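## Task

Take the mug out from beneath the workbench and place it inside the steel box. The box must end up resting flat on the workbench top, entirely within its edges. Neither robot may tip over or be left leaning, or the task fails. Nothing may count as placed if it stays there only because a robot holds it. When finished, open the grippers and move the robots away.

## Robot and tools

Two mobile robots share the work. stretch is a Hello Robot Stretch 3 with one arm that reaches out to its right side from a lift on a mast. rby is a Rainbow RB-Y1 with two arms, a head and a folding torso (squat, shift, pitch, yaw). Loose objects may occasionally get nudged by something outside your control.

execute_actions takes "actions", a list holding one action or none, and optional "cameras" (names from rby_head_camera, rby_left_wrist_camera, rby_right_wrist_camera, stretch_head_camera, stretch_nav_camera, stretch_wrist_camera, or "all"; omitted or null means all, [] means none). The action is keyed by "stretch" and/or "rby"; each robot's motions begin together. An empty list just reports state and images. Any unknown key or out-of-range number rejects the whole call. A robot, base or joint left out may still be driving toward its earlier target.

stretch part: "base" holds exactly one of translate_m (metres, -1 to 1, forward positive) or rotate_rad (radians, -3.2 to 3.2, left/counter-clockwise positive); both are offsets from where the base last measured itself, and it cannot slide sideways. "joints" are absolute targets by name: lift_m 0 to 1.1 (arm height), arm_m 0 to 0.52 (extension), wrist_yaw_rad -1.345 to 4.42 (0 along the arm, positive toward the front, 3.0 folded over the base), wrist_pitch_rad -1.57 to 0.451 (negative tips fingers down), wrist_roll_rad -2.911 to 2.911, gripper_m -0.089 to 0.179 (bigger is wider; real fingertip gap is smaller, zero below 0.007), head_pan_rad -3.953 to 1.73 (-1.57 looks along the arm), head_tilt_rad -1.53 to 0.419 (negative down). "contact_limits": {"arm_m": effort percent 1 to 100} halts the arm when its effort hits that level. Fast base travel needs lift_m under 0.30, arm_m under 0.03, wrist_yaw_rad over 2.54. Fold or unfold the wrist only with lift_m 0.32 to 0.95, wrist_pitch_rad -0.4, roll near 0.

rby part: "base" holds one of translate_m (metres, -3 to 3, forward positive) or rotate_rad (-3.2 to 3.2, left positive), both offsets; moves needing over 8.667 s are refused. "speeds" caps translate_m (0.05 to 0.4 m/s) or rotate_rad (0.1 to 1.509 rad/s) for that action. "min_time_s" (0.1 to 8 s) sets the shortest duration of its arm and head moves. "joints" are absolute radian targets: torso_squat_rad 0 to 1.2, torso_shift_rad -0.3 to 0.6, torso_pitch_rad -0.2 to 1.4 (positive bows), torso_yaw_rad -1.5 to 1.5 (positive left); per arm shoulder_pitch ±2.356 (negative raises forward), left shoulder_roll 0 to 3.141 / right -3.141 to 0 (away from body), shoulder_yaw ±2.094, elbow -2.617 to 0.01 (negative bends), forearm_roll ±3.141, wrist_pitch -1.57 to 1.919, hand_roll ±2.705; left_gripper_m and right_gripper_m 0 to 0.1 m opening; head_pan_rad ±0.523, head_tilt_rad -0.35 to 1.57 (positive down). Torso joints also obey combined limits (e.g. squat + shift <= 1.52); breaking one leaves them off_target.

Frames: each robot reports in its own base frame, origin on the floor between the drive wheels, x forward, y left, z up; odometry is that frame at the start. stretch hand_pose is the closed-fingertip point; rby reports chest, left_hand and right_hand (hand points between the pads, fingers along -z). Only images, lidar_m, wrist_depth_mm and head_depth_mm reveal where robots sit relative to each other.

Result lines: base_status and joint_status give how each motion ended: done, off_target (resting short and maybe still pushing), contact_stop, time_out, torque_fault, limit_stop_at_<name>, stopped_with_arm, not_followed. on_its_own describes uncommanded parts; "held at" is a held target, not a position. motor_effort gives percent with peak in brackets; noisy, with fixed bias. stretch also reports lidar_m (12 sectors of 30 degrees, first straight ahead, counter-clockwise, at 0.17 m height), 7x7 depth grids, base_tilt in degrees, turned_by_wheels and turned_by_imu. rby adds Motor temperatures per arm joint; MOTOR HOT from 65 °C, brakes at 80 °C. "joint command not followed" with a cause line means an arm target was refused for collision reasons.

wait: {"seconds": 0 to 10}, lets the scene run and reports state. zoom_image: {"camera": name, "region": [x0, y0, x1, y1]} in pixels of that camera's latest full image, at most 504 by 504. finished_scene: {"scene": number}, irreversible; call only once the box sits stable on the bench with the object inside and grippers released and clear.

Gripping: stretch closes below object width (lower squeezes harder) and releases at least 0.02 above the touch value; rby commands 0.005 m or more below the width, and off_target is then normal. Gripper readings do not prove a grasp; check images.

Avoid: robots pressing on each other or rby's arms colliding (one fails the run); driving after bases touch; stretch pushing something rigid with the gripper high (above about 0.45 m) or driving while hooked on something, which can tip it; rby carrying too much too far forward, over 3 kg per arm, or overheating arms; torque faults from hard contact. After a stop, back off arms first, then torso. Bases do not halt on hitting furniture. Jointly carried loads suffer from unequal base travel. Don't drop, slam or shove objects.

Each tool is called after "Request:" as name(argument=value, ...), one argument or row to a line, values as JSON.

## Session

Request:
execute_actions(
  actions=[],
)

Scene clock: 0.00 s.
Motor temperatures (°C, as the motors report them): left_arm=[28 27 26 26 36 33 33] | right_arm=[28 28 28 34 29 32 30]
stretch.base_odometry: x=+0.000 y=+0.000 heading=+0.000 (m, m, rad; stretch's odometry frame)
stretch.turned_by_wheels: +0.000 (rad since the last result)
stretch.turned_by_imu: +0.000 (rad since the last result)
stretch.base_tilt: forward=+1.1 right=-2.4 (deg)
stretch.lidar_m: 2.00 2.03 0.87 1.52 1.20 1.40 2.38 2.65 3.22 4.29 2.59 2.03
stretch.head_depth_mm: 1836 1828 1850 1865 1885 1893 1906 / 1862 1880 1878 1889 1900 1916 1924 / 1855 1877 1900 1909 1907 1945 1955 / 1891 1891 1930 1928 1932 1963 1965 / 1905 1950 1966 1967 1986 2026 2010 / 1931 1947 1981 2005 2010 2021 2029 / 1980 1960 1992 2028 2020 2056 2035
stretch.base_status: not commanded
stretch.joint_positions: lift_m=+0.432 arm_m=-0.002 wrist_yaw_rad=+2.820 wrist_pitch_rad=-0.511 wrist_roll_rad=+0.018 gripper_m=+0.037 head_pan_rad=-0.007 head_tilt_rad=+0.005
stretch.joint_status: not commanded
stretch.motor_effort: left_wheel=+0 right_wheel=+0 lift_m=+21 arm_m=+0 wrist_yaw_rad=+0 wrist_pitch_rad=+4 wrist_roll_rad=+0 gripper_m=+1 head_pan_rad=+0 head_tilt_rad=+3 (%)
stretch.hand_pose: x=+0.0456 y=+0.0583 z=+0.4241 quat_wxyz=(+0.287, +0.709, +0.065, +0.641) (m; stretch's base frame)
stretch.wrist_depth_mm: - - - - - - - / - - - - - - - / 888 - 910 956 950 972 991 / 754 - 787 810 792 824 828 / 655 650 693 674 696 700 706 / 582 580 - 597 592 613 623 / 519 - - 532 543 543 547
rby.base_odometry: x=+0.000 y=+0.000 heading=+0.000 (m, m, rad; rby's odometry frame)
rby.base_status: not commanded
rby.joint_positions: torso_squat_rad=+0.350 torso_shift_rad=-0.001 torso_pitch_rad=-0.002 torso_yaw_rad=+0.000 left_shoulder_pitch_rad=+0.034 left_shoulder_roll_rad=+0.022 left_shoulder_yaw_rad=-0.025 left_elbow_rad=-0.124 left_forearm_roll_rad=+0.054 left_wrist_pitch_rad=+0.017 left_hand_roll_rad=+0.004 left_gripper_m=+0.099 right_shoulder_pitch_rad=+0.021 right_shoulder_roll_rad=-0.020 right_shoulder_yaw_rad=-0.020 right_elbow_rad=-0.285 right_forearm_roll_rad=+0.019 right_wrist_pitch_rad=+0.012 right_hand_roll_rad=-0.047 right_gripper_m=+0.100 head_pan_rad=+0.000 head_tilt_rad=+0.400
rby.joint_status: not commanded
rby.chest: x=-0.2295 y=+0.0004 z=+1.2474 quat_wxyz=(+1.000, +0.000, -0.001, +0.000) (m; rby's base frame)
rby.left_hand: x=-0.1959 y=+0.2363 z=+0.5632 quat_wxyz=(+0.999, +0.009, -0.039, +0.022) (m; rby's base frame)
rby.right_hand: x=-0.1076 y=-0.2379 z=+0.5729 quat_wxyz=(+0.991, -0.010, -0.127, -0.026) (m; rby's base frame)
pictures: rby_head_camera, rby_left_wrist_camera, rby_right_wrist_camera, stretch_head_camera (sideways: a quarter turn clockwise sets it upright), stretch_nav_camera (sideways: a quarter turn counterclockwise sets it upright), stretch_wrist_camera
Images, in order (width x height): rby_head_camera 896x504, rby_left_wrist_camera 644x364, rby_right_wrist_camera 644x364, stretch_head_camera 896x504, stretch_nav_camera 672x504, stretch_wrist_camera 644x364.

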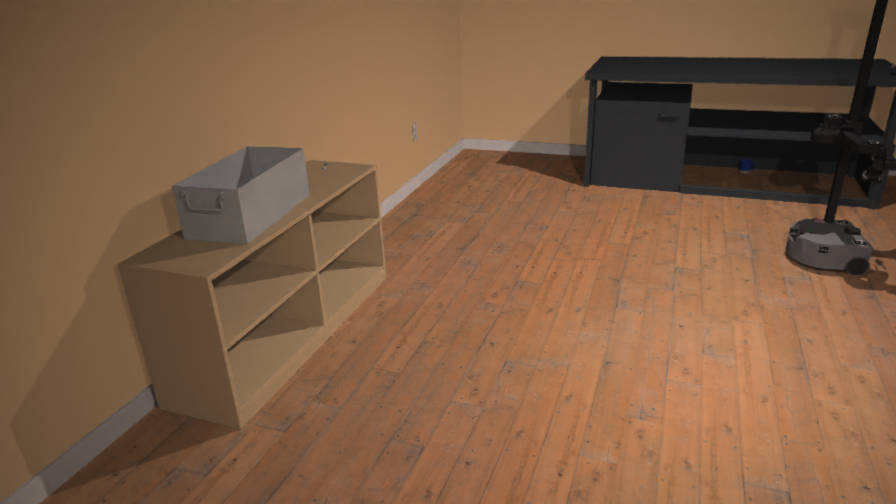

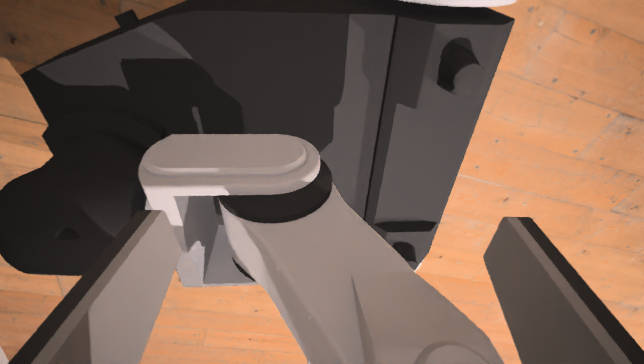

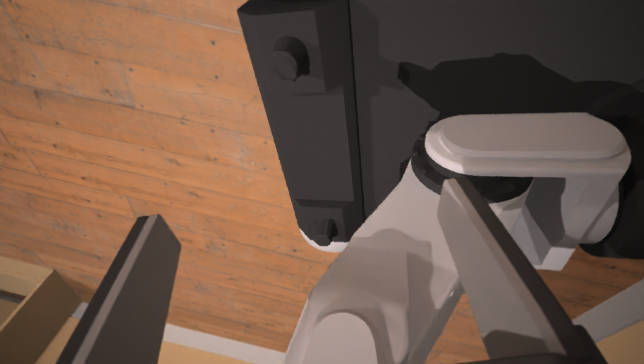

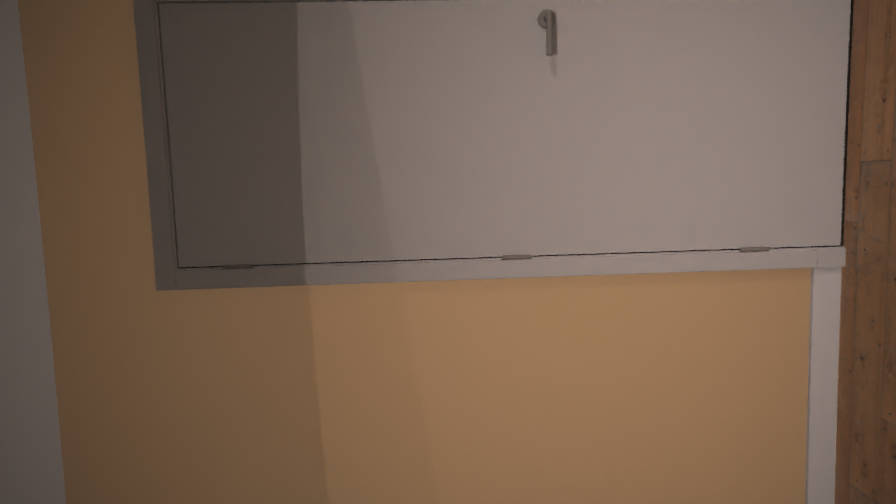

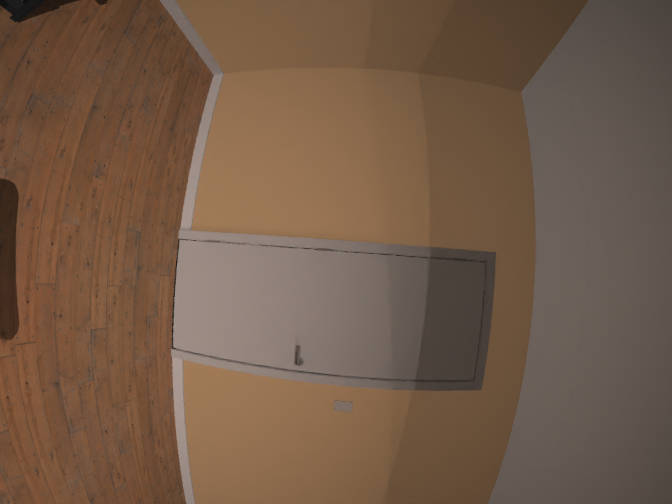

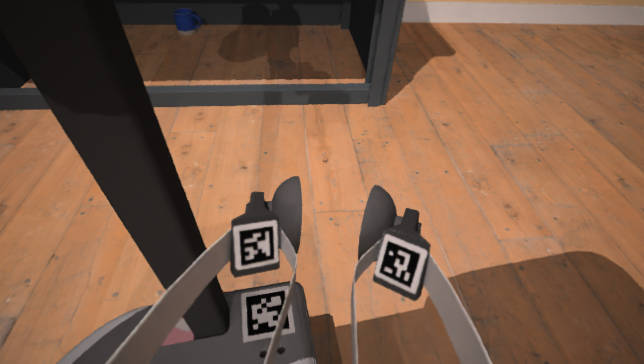

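Request:
execute_actions(
  actions=[
    {"rby":{"base":{"translate_m":2.08},"joints":{"left_shoulder_pitch_rad":-1.11,"left_shoulder_roll_rad":0.42,"left_shoulder_yaw_rad":0,"left_elbow_rad":-0.75,"left_forearm_roll_rad":0.42,"left_wrist_pitch_rad":1.4,"left_hand_roll_rad":1.57,"right_shoulder_pitch_rad":-1.11,"right_shoulder_roll_rad":-0.42,"right_shoulder_yaw_rad":0,"right_elbow_rad":-0.75,"right_forearm_roll_rad":-0.42,"right_wrist_pitch_rad":1.4,"right_hand_roll_rad":-1.57,"left_gripper_m":0.06,"right_gripper_m":0.06,"head_pan_rad":0.5}},"stretch":{"base":{"rotate_rad":1.46},"joints":{"lift_m":0.25,"head_tilt_rad":-0.75}}},
  ],
  cameras=["rby_head_camera","stretch_head_camera","stretch_nav_camera"],
)

Scene clock: 11.57 s.
Motor temperatures (°C, as the motors report them): left_arm=[28 27 26 26 36 33 33] | right_arm=[29 28 28 34 28 32 30]
stretch.base_odometry: x=+0.000 y=+0.000 heading=+1.460 (m, m, rad; stretch's odometry frame)
stretch.turned_by_wheels: +1.460 (rad since the last result)
stretch.turned_by_imu: +1.443 (rad since the last result)
stretch.base_tilt: forward=+1.0 right=-2.5 (deg)
stretch.lidar_m: 1.20 1.21 1.24 2.63 1.69 1.73 4.28 2.86 2.07 2.00 2.10 0.87
stretch.head_depth_mm: 1366 1546 1741 1760 1492 1277 1119 / 1355 1137 966 1219 1423 1287 1124 / 1351 1146 969 1262 1458 1294 1123 / 1343 1153 937 1262 1458 1288 1129 / 1350 1162 944 1272 1435 1293 1129 / 1340 1161 940 1233 1429 1298 1130 / 1340 1161 946 1244 1447 1298 1132
stretch.base_status: done
stretch.joint_positions: lift_m=+0.251 arm_m=-0.002 wrist_yaw_rad=+2.820 wrist_pitch_rad=-0.511 wrist_roll_rad=+0.018 gripper_m=+0.037 head_pan_rad=-0.007 head_tilt_rad=-0.741
stretch.joint_status: all done
stretch.motor_effort: left_wheel=-3(12) right_wheel=+5(13) lift_m=+12(15) arm_m=+0(0) wrist_yaw_rad=+0(0) wrist_pitch_rad=+4(4) wrist_roll_rad=+0(0) gripper_m=+0(1) head_pan_rad=+0(0) head_tilt_rad=-5(54) (%)
stretch.hand_pose: x=+0.0456 y=+0.0582 z=+0.2428 quat_wxyz=(+0.287, +0.709, +0.065, +0.641) (m; stretch's base frame)
stretch.wrist_depth_mm: - 977 984 - - - - / - 749 761 777 791 813 795 / 602 - 623 633 646 667 665 / 509 - 537 535 532 556 551 / - - - 462 472 472 472 / - - - 403 397 411 417 / - - - 359 362 365 369
rby.base_odometry: x=+2.080 y=-0.001 heading=-0.001 (m, m, rad; rby's odometry frame)
rby.base_status: done
rby.joint_positions: torso_squat_rad=+0.350 torso_shift_rad=-0.001 torso_pitch_rad=-0.002 torso_yaw_rad=+0.000 left_shoulder_pitch_rad=-1.110 left_shoulder_roll_rad=+0.420 left_shoulder_yaw_rad=+0.000 left_elbow_rad=-0.750 left_forearm_roll_rad=+0.420 left_wrist_pitch_rad=+1.400 left_hand_roll_rad=+1.570 left_gripper_m=+0.060 right_shoulder_pitch_rad=-1.110 right_shoulder_roll_rad=-0.420 right_shoulder_yaw_rad=+0.000 right_elbow_rad=-0.750 right_forearm_roll_rad=-0.420 right_wrist_pitch_rad=+1.400 right_hand_roll_rad=-1.570 right_gripper_m=+0.060 head_pan_rad=+0.500 head_tilt_rad=+0.400
rby.joint_status: all done
rby.chest: x=-0.2295 y=+0.0004 z=+1.2474 quat_wxyz=(+1.000, +0.000, -0.001, +0.000) (m; rby's base frame)
rby.left_hand: x=+0.3873 y=+0.2600 z=+1.0864 quat_wxyz=(+0.706, -0.174, -0.150, +0.669) (m; rby's base frame)
rby.right_hand: x=+0.3873 y=-0.2588 z=+1.0860 quat_wxyz=(+0.706, +0.174, -0.150, -0.669) (m; rby's base frame)
pictures: rby_head_camera, stretch_head_camera (sideways: a quarter turn clockwise sets it upright), stretch_nav_camera (sideways: a quarter turn counterclockwise sets it upright)
Images, in order (width x height): rby_head_camera 896x504, stretch_head_camera 896x504, stretch_nav_camera 672x504.

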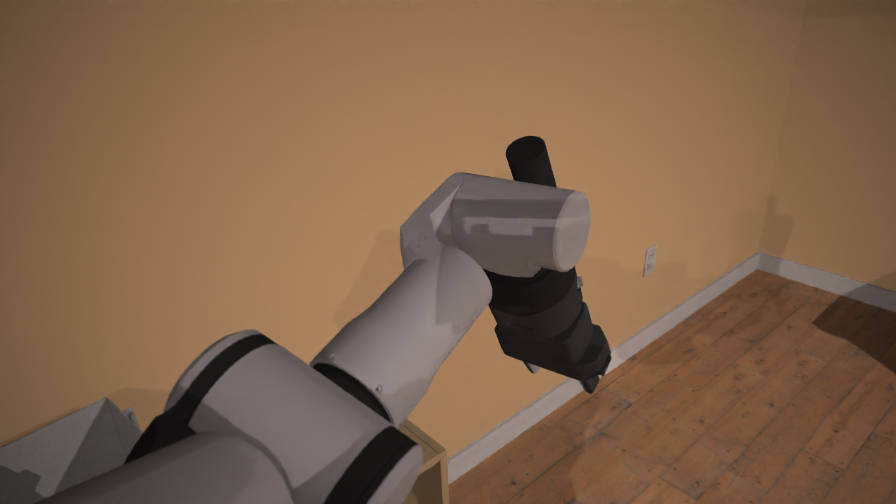

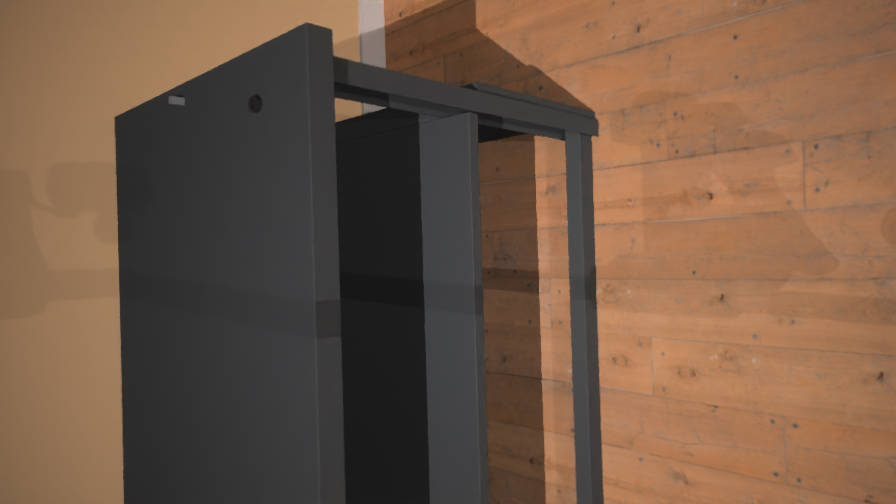

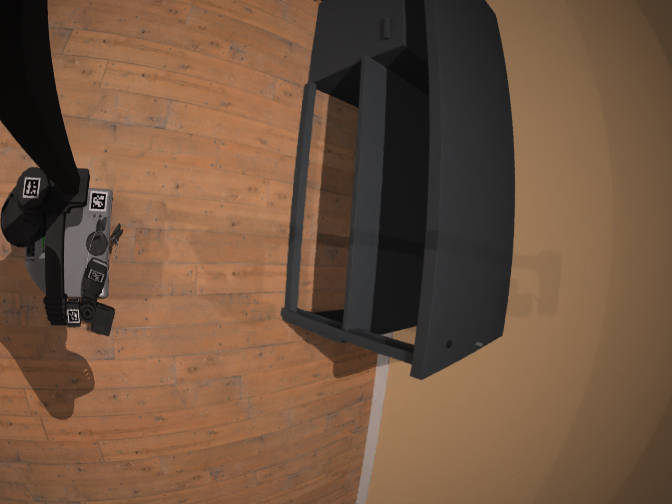

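Request:
execute_actions(
  actions=[
    {"rby":{"base":{"rotate_rad":1.33},"joints":{"head_pan_rad":0,"head_tilt_rad":0.8}},"stretch":{"base":{"rotate_rad":0.74}}},
  ],
  cameras=["rby_head_camera"],
)

Request:
execute_actions(
  actions=[
    {"stretch":{"base":{"translate_m":0.74},"joints":{"head_pan_rad":-0.9,"head_tilt_rad":-0.9}},"rby":{"base":{"translate_m":0.3},"joints":{"torso_squat_rad":0.6}}},
  ],
  cameras=["rby_head_camera","stretch_head_camera","stretch_nav_camera"],
)

Scene clock: 17.20 s.
Motor temperatures (°C, as the motors report them): left_arm=[28 27 26 26 36 33 33] | right_arm=[29 28 28 34 28 32 30]
stretch.base_odometry: x=+0.000 y=+0.000 heading=+2.200 (m, m, rad; stretch's odometry frame)
stretch.turned_by_wheels: +0.740 (rad since the last result)
stretch.turned_by_imu: +0.731 (rad since the last result)
stretch.base_tilt: forward=+1.1 right=-2.6 (deg)
stretch.lidar_m: 1.20 1.63 2.38 1.47 4.29 4.29 2.41 2.01 2.00 1.88 0.87 1.52
stretch.head_depth_mm: 1417 1134 964 1212 1491 1278 1127 / 1497 1145 1342 1303 1448 1274 1126 / 1568 1140 1432 1668 1496 1280 1128 / 1685 1146 1379 1637 1490 1286 1131 / 1699 1274 1459 1682 1499 1285 1127 / 2028 1416 1677 1799 1492 1295 1132 / 2358 1587 2144 1794 1499 1290 1132
stretch.base_status: done
stretch.joint_positions: lift_m=+0.251 arm_m=-0.002 wrist_yaw_rad=+2.820 wrist_pitch_rad=-0.511 wrist_roll_rad=+0.018 gripper_m=+0.037 head_pan_rad=-0.007 head_tilt_rad=-0.741
stretch.joint_status: not commanded
stretch.motor_effort: left_wheel=-4(10) right_wheel=+4(13) lift_m=+12(12) arm_m=+0(0) wrist_yaw_rad=+1(0) wrist_pitch_rad=+4(4) wrist_roll_rad=+0(1) gripper_m=+0(1) head_pan_rad=+0(0) head_tilt_rad=-6(6) (%)
stretch.hand_pose: x=+0.0456 y=+0.0582 z=+0.2428 quat_wxyz=(+0.287, +0.709, +0.065, +0.641) (m; stretch's base frame)
stretch.wrist_depth_mm: - 989 992 - - - - / - 751 752 776 792 807 844 / 591 - 618 633 653 651 659 / 507 - 541 534 537 542 556 / - - - 465 472 469 470 / - - - 403 395 412 414 / - - - 364 359 370 367
rby.base_odometry: x=+2.080 y=-0.001 heading=+1.329 (m, m, rad; rby's odometry frame)
rby.base_status: done
rby.joint_positions: torso_squat_rad=+0.350 torso_shift_rad=-0.001 torso_pitch_rad=-0.002 torso_yaw_rad=+0.000 left_shoulder_pitch_rad=-1.110 left_shoulder_roll_rad=+0.420 left_shoulder_yaw_rad=+0.000 left_elbow_rad=-0.750 left_forearm_roll_rad=+0.420 left_wrist_pitch_rad=+1.400 left_hand_roll_rad=+1.570 left_gripper_m=+0.060 right_shoulder_pitch_rad=-1.110 right_shoulder_roll_rad=-0.420 right_shoulder_yaw_rad=+0.000 right_elbow_rad=-0.750 right_forearm_roll_rad=-0.420 right_wrist_pitch_rad=+1.400 right_hand_roll_rad=-1.570 right_gripper_m=+0.060 head_pan_rad=+0.000 head_tilt_rad=+0.800
rby.joint_status: all done
rby.chest: x=-0.2295 y=+0.0004 z=+1.2474 quat_wxyz=(+1.000, +0.000, -0.001, +0.000) (m; rby's base frame)
rby.left_hand: x=+0.3873 y=+0.2600 z=+1.0864 quat_wxyz=(+0.706, -0.174, -0.150, +0.669) (m; rby's base frame)
rby.right_hand: x=+0.3873 y=-0.2587 z=+1.0859 quat_wxyz=(+0.706, +0.174, -0.150, -0.669) (m; rby's base frame)
pictures: rby_head_camera
Images, in order (width x height): rby_head_camera 896x504.

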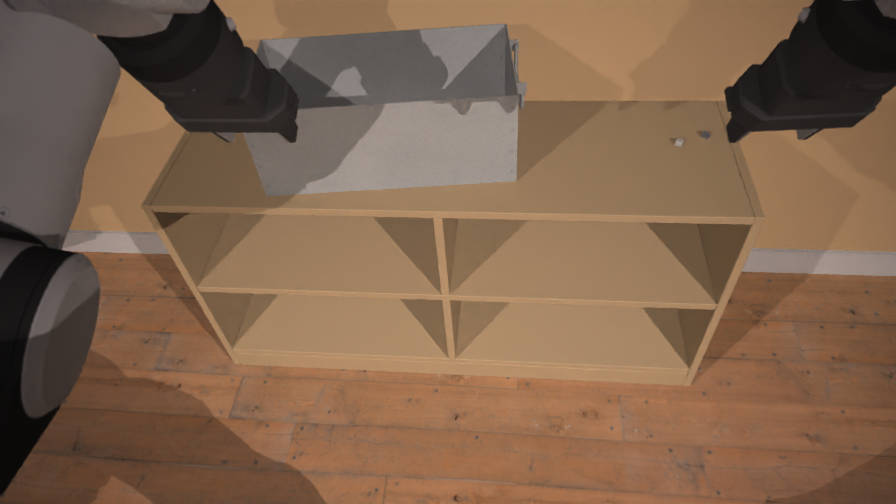

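Scene clock: 21.37 s.
Motor temperatures (°C, as the motors report them): left_arm=[28 27 26 26 36 33 33] | right_arm=[29 28 28 34 28 32 30]
stretch.base_odometry: x=-0.435 y=+0.598 heading=+2.200 (m, m, rad; stretch's odometry frame)
stretch.turned_by_wheels: +0.000 (rad since the last result)
stretch.turned_by_imu: -0.002 (rad since the last result)
stretch.base_tilt: forward=+1.2 right=-2.4 (deg)
stretch.lidar_m: 0.46 0.60 2.12 1.93 1.86 4.83 3.03 2.51 0.82 0.91 0.98 0.71
stretch.head_depth_mm: 970 854 712 607 864 1190 1086 / 961 854 712 611 564 1187 1108 / 958 858 714 611 562 1156 - / 938 858 713 612 553 1153 1102 / 918 862 720 614 545 1128 1095 / 904 863 717 613 544 857 1100 / 894 864 717 614 535 842 1104
stretch.base_status: done
stretch.joint_positions: lift_m=+0.251 arm_m=-0.002 wrist_yaw_rad=+2.820 wrist_pitch_rad=-0.511 wrist_roll_rad=+0.018 gripper_m=+0.037 head_pan_rad=-0.893 head_tilt_rad=-0.889
stretch.joint_status: all done
stretch.motor_effort: left_wheel=-4(10) right_wheel=+4(13) lift_m=+12(12) arm_m=+0(0) wrist_yaw_rad=+1(1) wrist_pitch_rad=+4(4) wrist_roll_rad=+1(1) gripper_m=+0(0) head_pan_rad=-4(52) head_tilt_rad=-7(26) (%)
stretch.hand_pose: x=+0.0456 y=+0.0582 z=+0.2428 quat_wxyz=(+0.287, +0.709, +0.065, +0.641) (m; stretch's base frame)
stretch.wrist_depth_mm: - 951 987 - - - - / - 755 766 778 793 828 788 / 590 - 629 633 646 652 666 / 510 - 535 540 535 550 557 / - - - 460 471 467 477 / - - - 402 394 413 414 / - - - 361 363 365 368
rby.base_odometry: x=+2.152 y=+0.290 heading=+1.329 (m, m, rad; rby's odometry frame)
rby.base_status: done
rby.joint_positions: torso_squat_rad=+0.600 torso_shift_rad=-0.001 torso_pitch_rad=-0.002 torso_yaw_rad=+0.000 left_shoulder_pitch_rad=-1.110 left_shoulder_roll_rad=+0.420 left_shoulder_yaw_rad=+0.000 left_elbow_rad=-0.750 left_forearm_roll_rad=+0.420 left_wrist_pitch_rad=+1.400 left_hand_roll_rad=+1.570 left_gripper_m=+0.060 right_shoulder_pitch_rad=-1.110 right_shoulder_roll_rad=-0.420 right_shoulder_yaw_rad=+0.000 right_elbow_rad=-0.750 right_forearm_roll_rad=-0.420 right_wrist_pitch_rad=+1.400 right_hand_roll_rad=-1.570 right_gripper_m=+0.060 head_pan_rad=+0.000 head_tilt_rad=+0.800
rby.joint_status: all done
rby.chest: x=-0.2294 y=+0.0003 z=+1.1677 quat_wxyz=(+1.000, +0.000, -0.001, +0.000) (m; rby's base frame)
rby.left_hand: x=+0.3873 y=+0.2599 z=+1.0066 quat_wxyz=(+0.706, -0.174, -0.150, +0.670) (m; rby's base frame)
rby.right_hand: x=+0.3874 y=-0.2588 z=+1.0061 quat_wxyz=(+0.706, +0.174, -0.150, -0.669) (m; rby's base frame)
pictures: rby_head_camera, stretch_head_camera (sideways: a quarter turn clockwise sets it upright), stretch_nav_camera (sideways: a quarter turn counterclockwise sets it upright)
Images, in order (width x height): rby_head_camera 896x504, stretch_head_camera 896x504, stretch_nav_camera 672x504.

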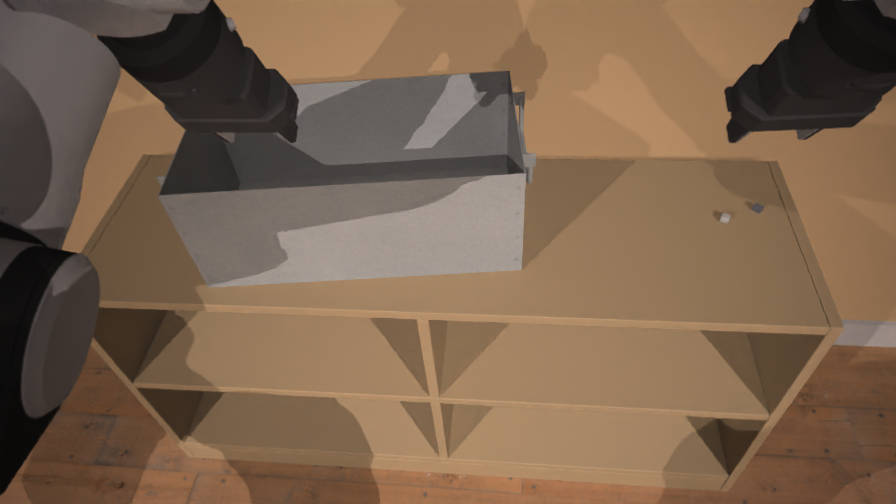

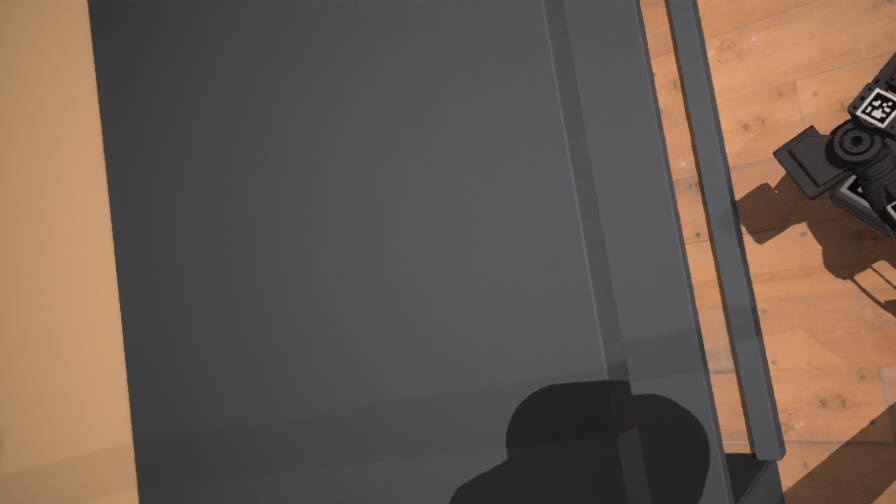

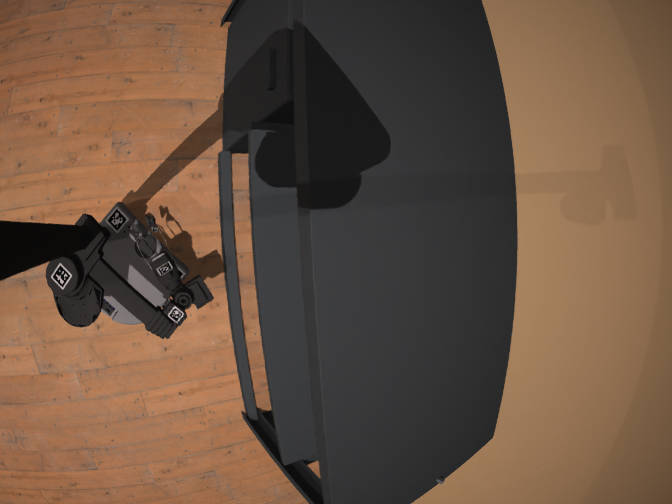

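Request:
execute_actions(
  actions=[
    {"stretch":{"base":{"rotate_rad":0.85},"joints":{"head_pan_rad":-1.57,"head_tilt_rad":-1.0}},"rby":{"base":{"rotate_rad":0.7}}},
  ],
  cameras=["stretch_head_camera","stretch_nav_camera"],
)

Scene clock: 27.40 s.
Motor temperatures (°C, as the motors report them): left_arm=[29 27 26 26 36 33 33] | right_arm=[29 28 28 34 28 32 30]
stretch.base_odometry: x=-0.435 y=+0.598 heading=+3.049 (m, m, rad; stretch's odometry frame)
stretch.turned_by_wheels: +0.850 (rad since the last result)
stretch.turned_by_imu: +0.839 (rad since the last result)
stretch.base_tilt: forward=+1.1 right=-2.3 (deg)
stretch.lidar_m: 2.12 2.21 1.69 4.84 3.50 2.58 2.51 0.82 1.01 0.98 0.46 0.47
stretch.head_depth_mm: 861 738 641 565 885 1187 1099 / 869 737 640 566 887 1185 - / 869 737 642 566 892 1206 - / 868 738 644 569 887 1196 - / 871 743 646 568 890 1194 1080 / 874 745 644 570 890 1190 1085 / 876 740 646 570 873 1176 1088
stretch.base_status: done
stretch.joint_positions: lift_m=+0.251 arm_m=-0.002 wrist_yaw_rad=+2.820 wrist_pitch_rad=-0.511 wrist_roll_rad=+0.018 gripper_m=+0.037 head_pan_rad=-1.563 head_tilt_rad=-0.988
stretch.joint_status: all done
stretch.motor_effort: left_wheel=-4(11) right_wheel=+5(14) lift_m=+12(12) arm_m=+0(0) wrist_yaw_rad=+0(1) wrist_pitch_rad=+4(4) wrist_roll_rad=+0(0) gripper_m=+0(1) head_pan_rad=-4(46) head_tilt_rad=-7(22) (%)
stretch.hand_pose: x=+0.0456 y=+0.0582 z=+0.2428 quat_wxyz=(+0.287, +0.709, +0.065, +0.641) (m; stretch's base frame)
stretch.wrist_depth_mm: - 954 980 - - - - / - 740 751 766 800 815 832 / 587 - 622 634 645 655 682 / 503 - 532 535 544 544 561 / - - - 461 472 471 474 / - - - 402 398 413 416 / - - - 365 363 370 373
rby.base_odometry: x=+2.152 y=+0.290 heading=+2.028 (m, m, rad; rby's odometry frame)
rby.base_status: done
rby.joint_positions: torso_squat_rad=+0.600 torso_shift_rad=-0.001 torso_pitch_rad=-0.002 torso_yaw_rad=+0.000 left_shoulder_pitch_rad=-1.110 left_shoulder_roll_rad=+0.420 left_shoulder_yaw_rad=+0.000 left_elbow_rad=-0.750 left_forearm_roll_rad=+0.420 left_wrist_pitch_rad=+1.400 left_hand_roll_rad=+1.570 left_gripper_m=+0.060 right_shoulder_pitch_rad=-1.110 right_shoulder_roll_rad=-0.420 right_shoulder_yaw_rad=+0.000 right_elbow_rad=-0.750 right_forearm_roll_rad=-0.420 right_wrist_pitch_rad=+1.400 right_hand_roll_rad=-1.570 right_gripper_m=+0.060 head_pan_rad=+0.000 head_tilt_rad=+0.800
rby.joint_status: not commanded
rby.chest: x=-0.2294 y=+0.0003 z=+1.1677 quat_wxyz=(+1.000, +0.000, -0.001, +0.000) (m; rby's base frame)
rby.left_hand: x=+0.3873 y=+0.2599 z=+1.0066 quat_wxyz=(+0.706, -0.174, -0.150, +0.670) (m; rby's base frame)
rby.right_hand: x=+0.3874 y=-0.2588 z=+1.0061 quat_wxyz=(+0.706, +0.174, -0.150, -0.669) (m; rby's base frame)
pictures: stretch_head_camera (sideways: a quarter turn clockwise sets it upright), stretch_nav_camera (sideways: a quarter turn counterclockwise sets it upright)
Images, in order (width x height): stretch_head_camera 896x504, stretch_nav_camera 672x504.

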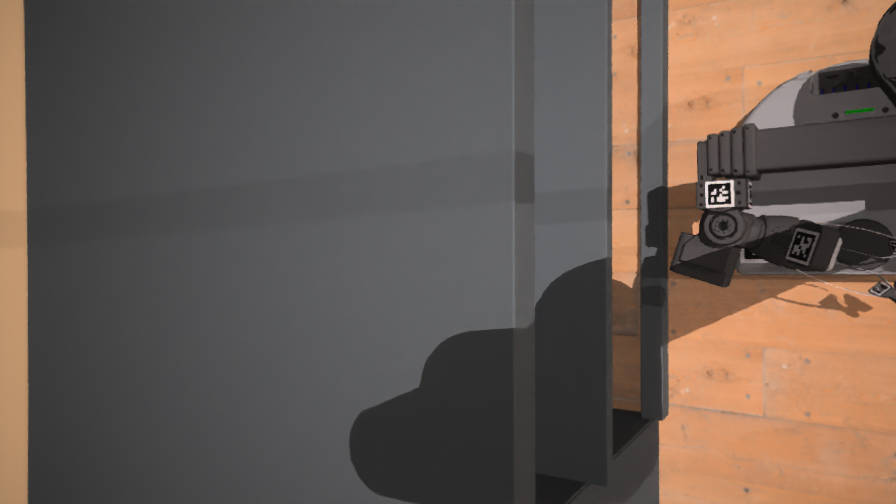

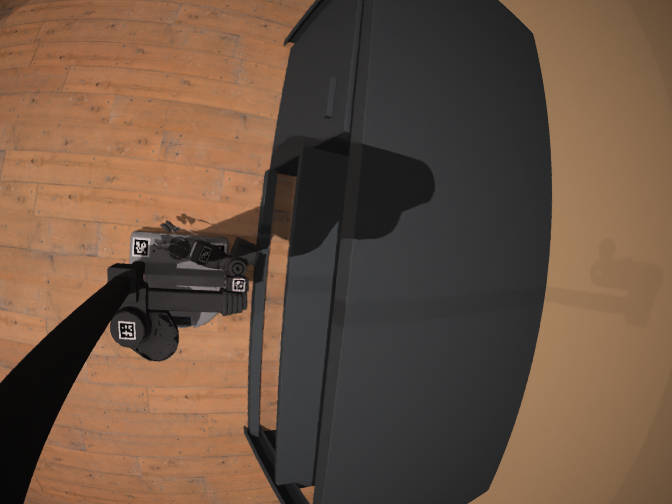

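Request:
execute_actions(
  actions=[
    {"stretch":{"joints":{"lift_m":0.31,"wrist_yaw_rad":1.45,"gripper_m":0.15}},"rby":{"base":{"translate_m":0.2}}},
  ],
  cameras=["stretch_head_camera"],
)

Request:
execute_actions(
  actions=[
    {"stretch":{"joints":{"lift_m":0.17,"wrist_yaw_rad":0.9,"arm_m":0.06}},"rby":{"base":{"rotate_rad":-0.55}}},
  ],
  cameras=["stretch_head_camera","stretch_wrist_camera","rby_head_camera"],
)

Scene clock: 30.83 s.
Motor temperatures (°C, as the motors report them): left_arm=[29 27 26 26 36 33 33] | right_arm=[29 28 28 34 28 32 30]
stretch.base_odometry: x=-0.435 y=+0.598 heading=+3.049 (m, m, rad; stretch's odometry frame)
stretch.turned_by_wheels: +0.000 (rad since the last result)
stretch.turned_by_imu: +0.000 (rad since the last result)
stretch.base_tilt: forward=+1.2 right=-2.4 (deg)
stretch.lidar_m: 2.12 2.21 1.88 4.81 3.51 2.59 2.51 0.82 1.01 0.98 0.46 0.47
stretch.head_depth_mm: 868 739 641 566 888 1191 1098 / 872 741 642 566 891 1177 - / 868 740 642 566 888 1183 - / 871 742 640 567 891 1204 - / 870 739 643 569 884 1189 1083 / 870 740 645 568 893 1191 1090 / 873 741 645 570 873 1176 1087
stretch.base_status: not commanded
stretch.joint_positions: lift_m=+0.309 arm_m=-0.002 wrist_yaw_rad=+1.452 wrist_pitch_rad=-0.511 wrist_roll_rad=+0.018 gripper_m=+0.150 head_pan_rad=-1.563 head_tilt_rad=-0.988
stretch.joint_status: all done
stretch.motor_effort: left_wheel=-4(4) right_wheel=+5(5) lift_m=+29(31) arm_m=+0(0) wrist_yaw_rad=-2(3) wrist_pitch_rad=+4(4) wrist_roll_rad=+1(0) gripper_m=+1(83) head_pan_rad=-4(5) head_tilt_rad=-7(8) (%)
stretch.hand_pose: x=+0.1888 y=-0.1678 z=+0.3018 quat_wxyz=(+0.627, +0.591, -0.398, +0.315) (m; stretch's base frame)
stretch.wrist_depth_mm: - - - - 583 289 228 / 849 877 893 932 568 290 253 / 690 705 708 729 561 305 290 / 590 606 609 609 548 339 337 / 512 - 517 533 505 386 396 / 454 449 462 465 448 463 466 / 403 410 410 416 409 416 429
rby.base_odometry: x=+2.063 y=+0.470 heading=+2.028 (m, m, rad; rby's odometry frame)
rby.base_status: done
rby.joint_positions: torso_squat_rad=+0.600 torso_shift_rad=-0.001 torso_pitch_rad=-0.002 torso_yaw_rad=+0.000 left_shoulder_pitch_rad=-1.110 left_shoulder_roll_rad=+0.420 left_shoulder_yaw_rad=+0.000 left_elbow_rad=-0.750 left_forearm_roll_rad=+0.420 left_wrist_pitch_rad=+1.400 left_hand_roll_rad=+1.570 left_gripper_m=+0.060 right_shoulder_pitch_rad=-1.110 right_shoulder_roll_rad=-0.420 right_shoulder_yaw_rad=+0.000 right_elbow_rad=-0.750 right_forearm_roll_rad=-0.420 right_wrist_pitch_rad=+1.400 right_hand_roll_rad=-1.570 right_gripper_m=+0.060 head_pan_rad=+0.000 head_tilt_rad=+0.800
rby.joint_status: not commanded
rby.chest: x=-0.2293 y=+0.0003 z=+1.1677 quat_wxyz=(+1.000, +0.000, -0.001, +0.000) (m; rby's base frame)
rby.left_hand: x=+0.3873 y=+0.2599 z=+1.0066 quat_wxyz=(+0.706, -0.174, -0.150, +0.670) (m; rby's base frame)
rby.right_hand: x=+0.3874 y=-0.2588 z=+1.0061 quat_wxyz=(+0.706, +0.174, -0.150, -0.669) (m; rby's base frame)
pictures: stretch_head_camera (sideways: a quarter turn clockwise sets it upright)
Images, in order (width x height): stretch_head_camera 896x504.

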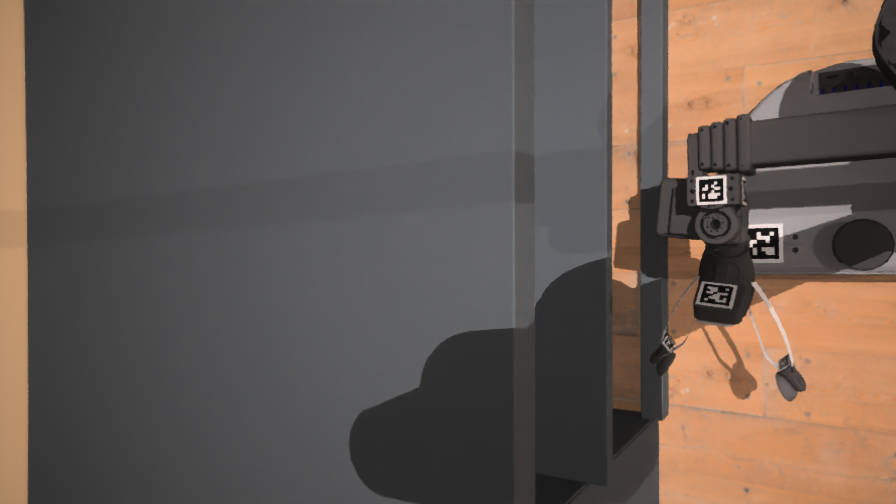

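Scene clock: 33.27 s.
Motor temperatures (°C, as the motors report them): left_arm=[29 27 26 26 36 33 33] | right_arm=[29 28 28 34 28 32 30]
stretch.base_odometry: x=-0.435 y=+0.598 heading=+3.049 (m, m, rad; stretch's odometry frame)
stretch.turned_by_wheels: +0.000 (rad since the last result)
stretch.turned_by_imu: +0.000 (rad since the last result)
stretch.base_tilt: forward=+1.1 right=-2.5 (deg)
stretch.lidar_m: 2.12 2.21 1.97 4.83 3.52 2.58 2.51 0.82 1.01 0.97 0.46 0.46
stretch.head_depth_mm: 870 735 641 566 888 1178 1091 / 867 739 643 567 889 1186 - / 869 738 642 568 890 - - / 872 740 643 569 887 1165 - / 873 740 642 569 891 1179 1093 / 877 740 645 569 891 1184 1088 / 872 741 643 569 876 1172 1084
stretch.base_status: not commanded
stretch.joint_positions: lift_m=+0.171 arm_m=+0.060 wrist_yaw_rad=+0.902 wrist_pitch_rad=-0.511 wrist_roll_rad=+0.018 gripper_m=+0.150 head_pan_rad=-1.563 head_tilt_rad=-0.988
stretch.joint_status: all done
stretch.motor_effort: left_wheel=-4(3) right_wheel=+5(5) lift_m=+12(27) arm_m=+2(3) wrist_yaw_rad=-2(2) wrist_pitch_rad=+4(4) wrist_roll_rad=+0(0) gripper_m=+1(1) head_pan_rad=-4(4) head_tilt_rad=-8(8) (%)
stretch.hand_pose: x=+0.1446 y=-0.3361 z=+0.1628 quat_wxyz=(+0.689, +0.460, -0.544, +0.133) (m; stretch's base frame)
stretch.wrist_depth_mm: 746 664 254 294 351 434 528 / 573 563 284 332 402 522 578 / 471 476 330 381 466 515 518 / 397 410 366 401 421 427 438 / 344 - 331 358 361 379 373 / 308 299 304 303 320 314 325 / 269 274 277 236 284 287 290
rby.base_odometry: x=+2.063 y=+0.470 heading=+1.479 (m, m, rad; rby's odometry frame)
rby.base_status: done
rby.joint_positions: torso_squat_rad=+0.600 torso_shift_rad=-0.001 torso_pitch_rad=-0.002 torso_yaw_rad=+0.000 left_shoulder_pitch_rad=-1.110 left_shoulder_roll_rad=+0.420 left_shoulder_yaw_rad=+0.000 left_elbow_rad=-0.750 left_forearm_roll_rad=+0.420 left_wrist_pitch_rad=+1.400 left_hand_roll_rad=+1.570 left_gripper_m=+0.060 right_shoulder_pitch_rad=-1.110 right_shoulder_roll_rad=-0.420 right_shoulder_yaw_rad=+0.000 right_elbow_rad=-0.750 right_forearm_roll_rad=-0.420 right_wrist_pitch_rad=+1.400 right_hand_roll_rad=-1.570 right_gripper_m=+0.060 head_pan_rad=+0.000 head_tilt_rad=+0.800
rby.joint_status: not commanded
rby.chest: x=-0.2293 y=+0.0003 z=+1.1677 quat_wxyz=(+1.000, +0.000, -0.001, +0.000) (m; rby's base frame)
rby.left_hand: x=+0.3873 y=+0.2599 z=+1.0066 quat_wxyz=(+0.706, -0.174, -0.150, +0.670) (m; rby's base frame)
rby.right_hand: x=+0.3874 y=-0.2588 z=+1.0061 quat_wxyz=(+0.706, +0.174, -0.150, -0.669) (m; rby's base frame)
pictures: rby_head_camera, stretch_head_camera (sideways: a quarter turn clockwise sets it upright), stretch_wrist_camera
Images, in order (width x height): rby_head_camera 896x504, stretch_head_camera 896x504, stretch_wrist_camera 644x364.

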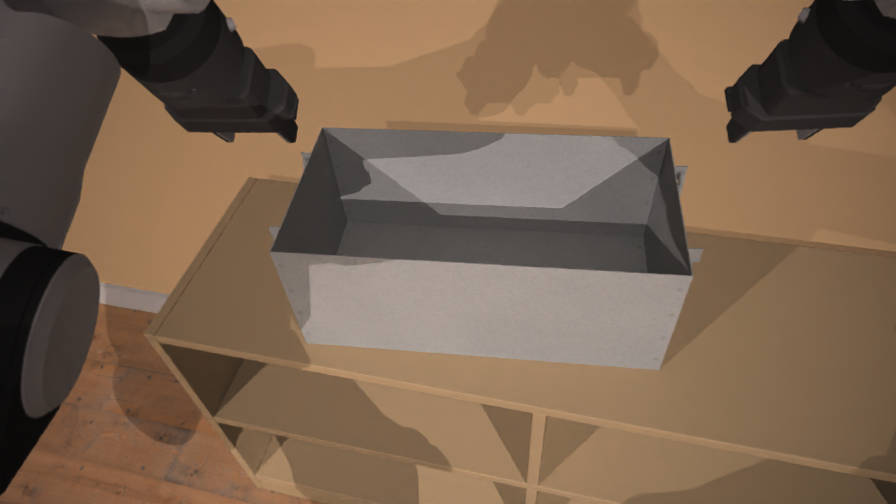

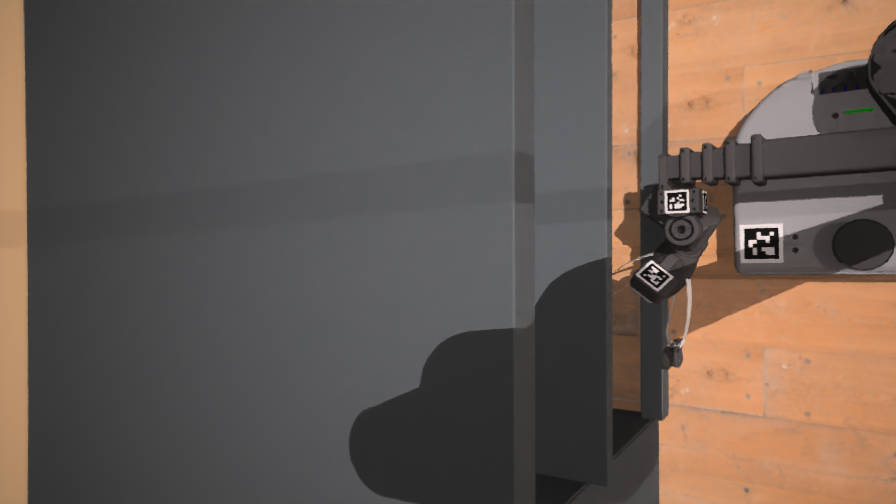

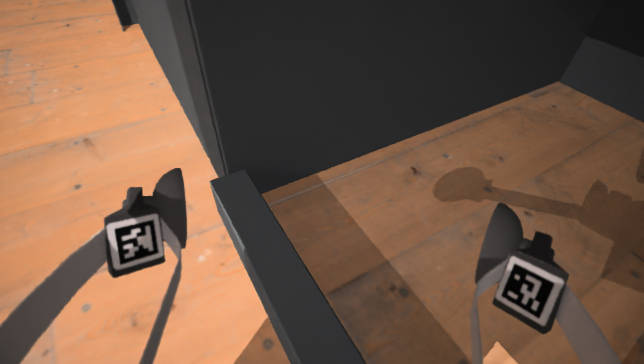

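Request:
execute_actions(
  actions=[
    {"stretch":{"joints":{"lift_m":0.13,"wrist_yaw_rad":0.0,"wrist_pitch_rad":-0.3}},"rby":{"base":{"translate_m":0.15},"joints":{"torso_squat_rad":0.78,"head_tilt_rad":0.95}}},
  ],
  cameras=["stretch_wrist_camera","rby_head_camera","rby_left_wrist_camera","rby_right_wrist_camera"],
)

Scene clock: 37.67 s.
Motor temperatures (°C, as the motors report them): left_arm=[29 27 26 26 36 33 33] | right_arm=[29 28 28 34 28 32 30]
stretch.base_odometry: x=-0.435 y=+0.598 heading=+3.049 (m, m, rad; stretch's odometry frame)
stretch.turned_by_wheels: +0.000 (rad since the last result)
stretch.turned_by_imu: +0.000 (rad since the last result)
stretch.base_tilt: forward=+1.2 right=-2.4 (deg)
stretch.lidar_m: 2.12 2.21 2.07 4.82 3.51 2.59 2.51 0.82 1.01 0.97 0.46 0.46
stretch.head_depth_mm: 870 737 641 567 884 1177 1089 / 869 738 640 566 885 1181 - / 870 737 643 569 890 1187 - / 872 738 643 567 881 1181 - / 870 741 643 568 888 1188 1083 / 865 740 644 570 880 1189 1087 / 874 741 645 568 878 1178 1087
stretch.base_status: not commanded
stretch.joint_positions: lift_m=+0.131 arm_m=+0.060 wrist_yaw_rad=+0.002 wrist_pitch_rad=-0.325 wrist_roll_rad=+0.018 gripper_m=+0.150 head_pan_rad=-1.563 head_tilt_rad=-0.988
stretch.joint_status: all done
stretch.motor_effort: left_wheel=-4(4) right_wheel=+4(5) lift_m=+12(15) arm_m=+2(3) wrist_yaw_rad=-2(2) wrist_pitch_rad=+7(8) wrist_roll_rad=+0(1) gripper_m=+0(0) head_pan_rad=-4(4) head_tilt_rad=-7(8) (%)
stretch.hand_pose: x=-0.0210 y=-0.4398 z=+0.1645 quat_wxyz=(+0.692, +0.115, -0.704, -0.115) (m; stretch's base frame)
stretch.wrist_depth_mm: 371 502 630 611 600 584 555 / 377 517 685 673 628 619 602 / 391 533 605 635 589 666 642 / 396 457 468 483 495 519 529 / 366 - 382 394 404 427 422 / 319 313 324 331 337 332 350 / 268 274 279 285 290 295 301
rby.base_odometry: x=+2.077 y=+0.617 heading=+1.473 (m, m, rad; rby's odometry frame)
rby.base_status: translate_m time_out (by the wheels' count: +0.148 of +0.150)
rby.joint_positions: torso_squat_rad=+0.780 torso_shift_rad=-0.001 torso_pitch_rad=-0.002 torso_yaw_rad=+0.000 left_shoulder_pitch_rad=-1.110 left_shoulder_roll_rad=+0.420 left_shoulder_yaw_rad=+0.000 left_elbow_rad=-0.750 left_forearm_roll_rad=+0.420 left_wrist_pitch_rad=+1.400 left_hand_roll_rad=+1.570 left_gripper_m=+0.060 right_shoulder_pitch_rad=-1.110 right_shoulder_roll_rad=-0.420 right_shoulder_yaw_rad=+0.000 right_elbow_rad=-0.750 right_forearm_roll_rad=-0.420 right_wrist_pitch_rad=+1.400 right_hand_roll_rad=-1.570 right_gripper_m=+0.060 head_pan_rad=+0.000 head_tilt_rad=+0.950
rby.joint_status: all done
rby.chest: x=-0.2293 y=+0.0003 z=+1.0876 quat_wxyz=(+1.000, +0.000, -0.001, +0.000) (m; rby's base frame)
rby.left_hand: x=+0.3874 y=+0.2599 z=+0.9265 quat_wxyz=(+0.706, -0.174, -0.150, +0.670) (m; rby's base frame)
rby.right_hand: x=+0.3874 y=-0.2589 z=+0.9260 quat_wxyz=(+0.706, +0.174, -0.150, -0.669) (m; rby's base frame)
pictures: rby_head_camera, rby_left_wrist_camera, rby_right_wrist_camera, stretch_wrist_camera
Images, in order (width x height): rby_head_camera 896x504, rby_left_wrist_camera 644x364, rby_right_wrist_camera 644x364, stretch_wrist_camera 644x364.

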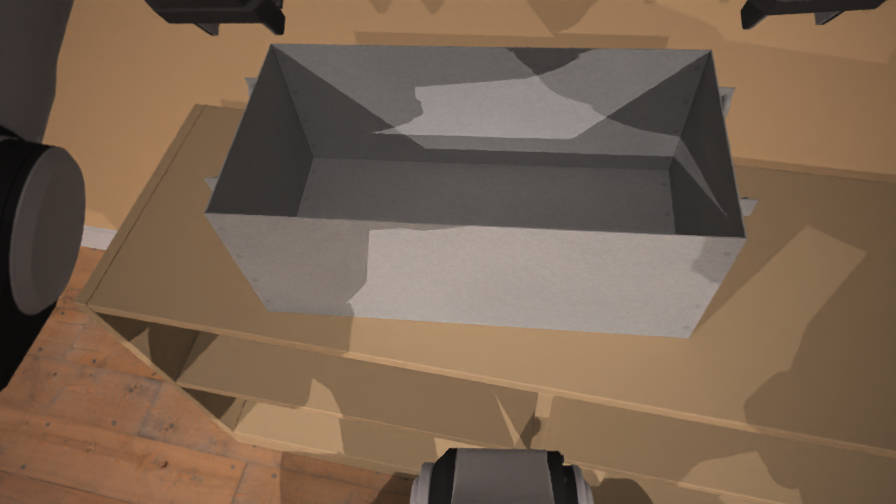

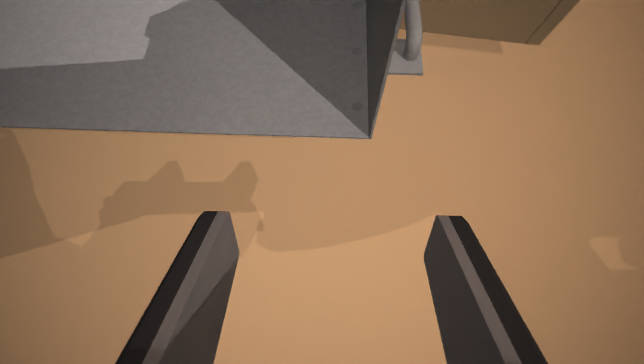

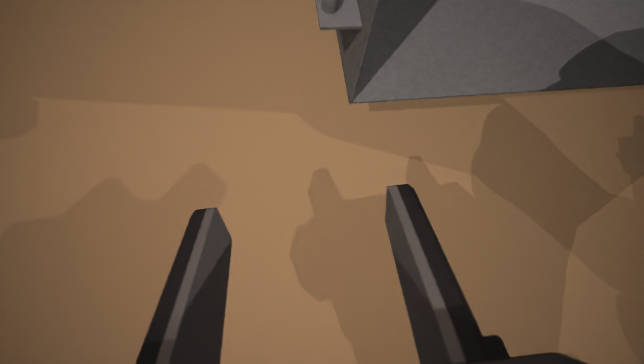

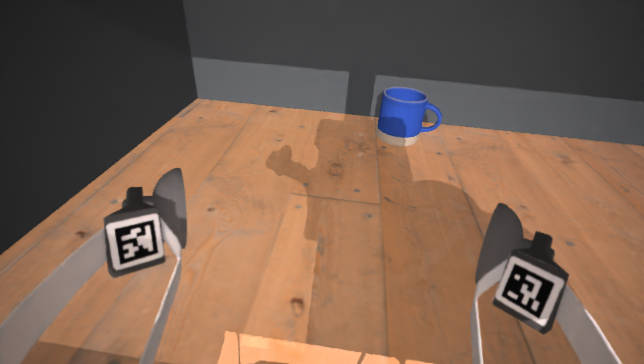

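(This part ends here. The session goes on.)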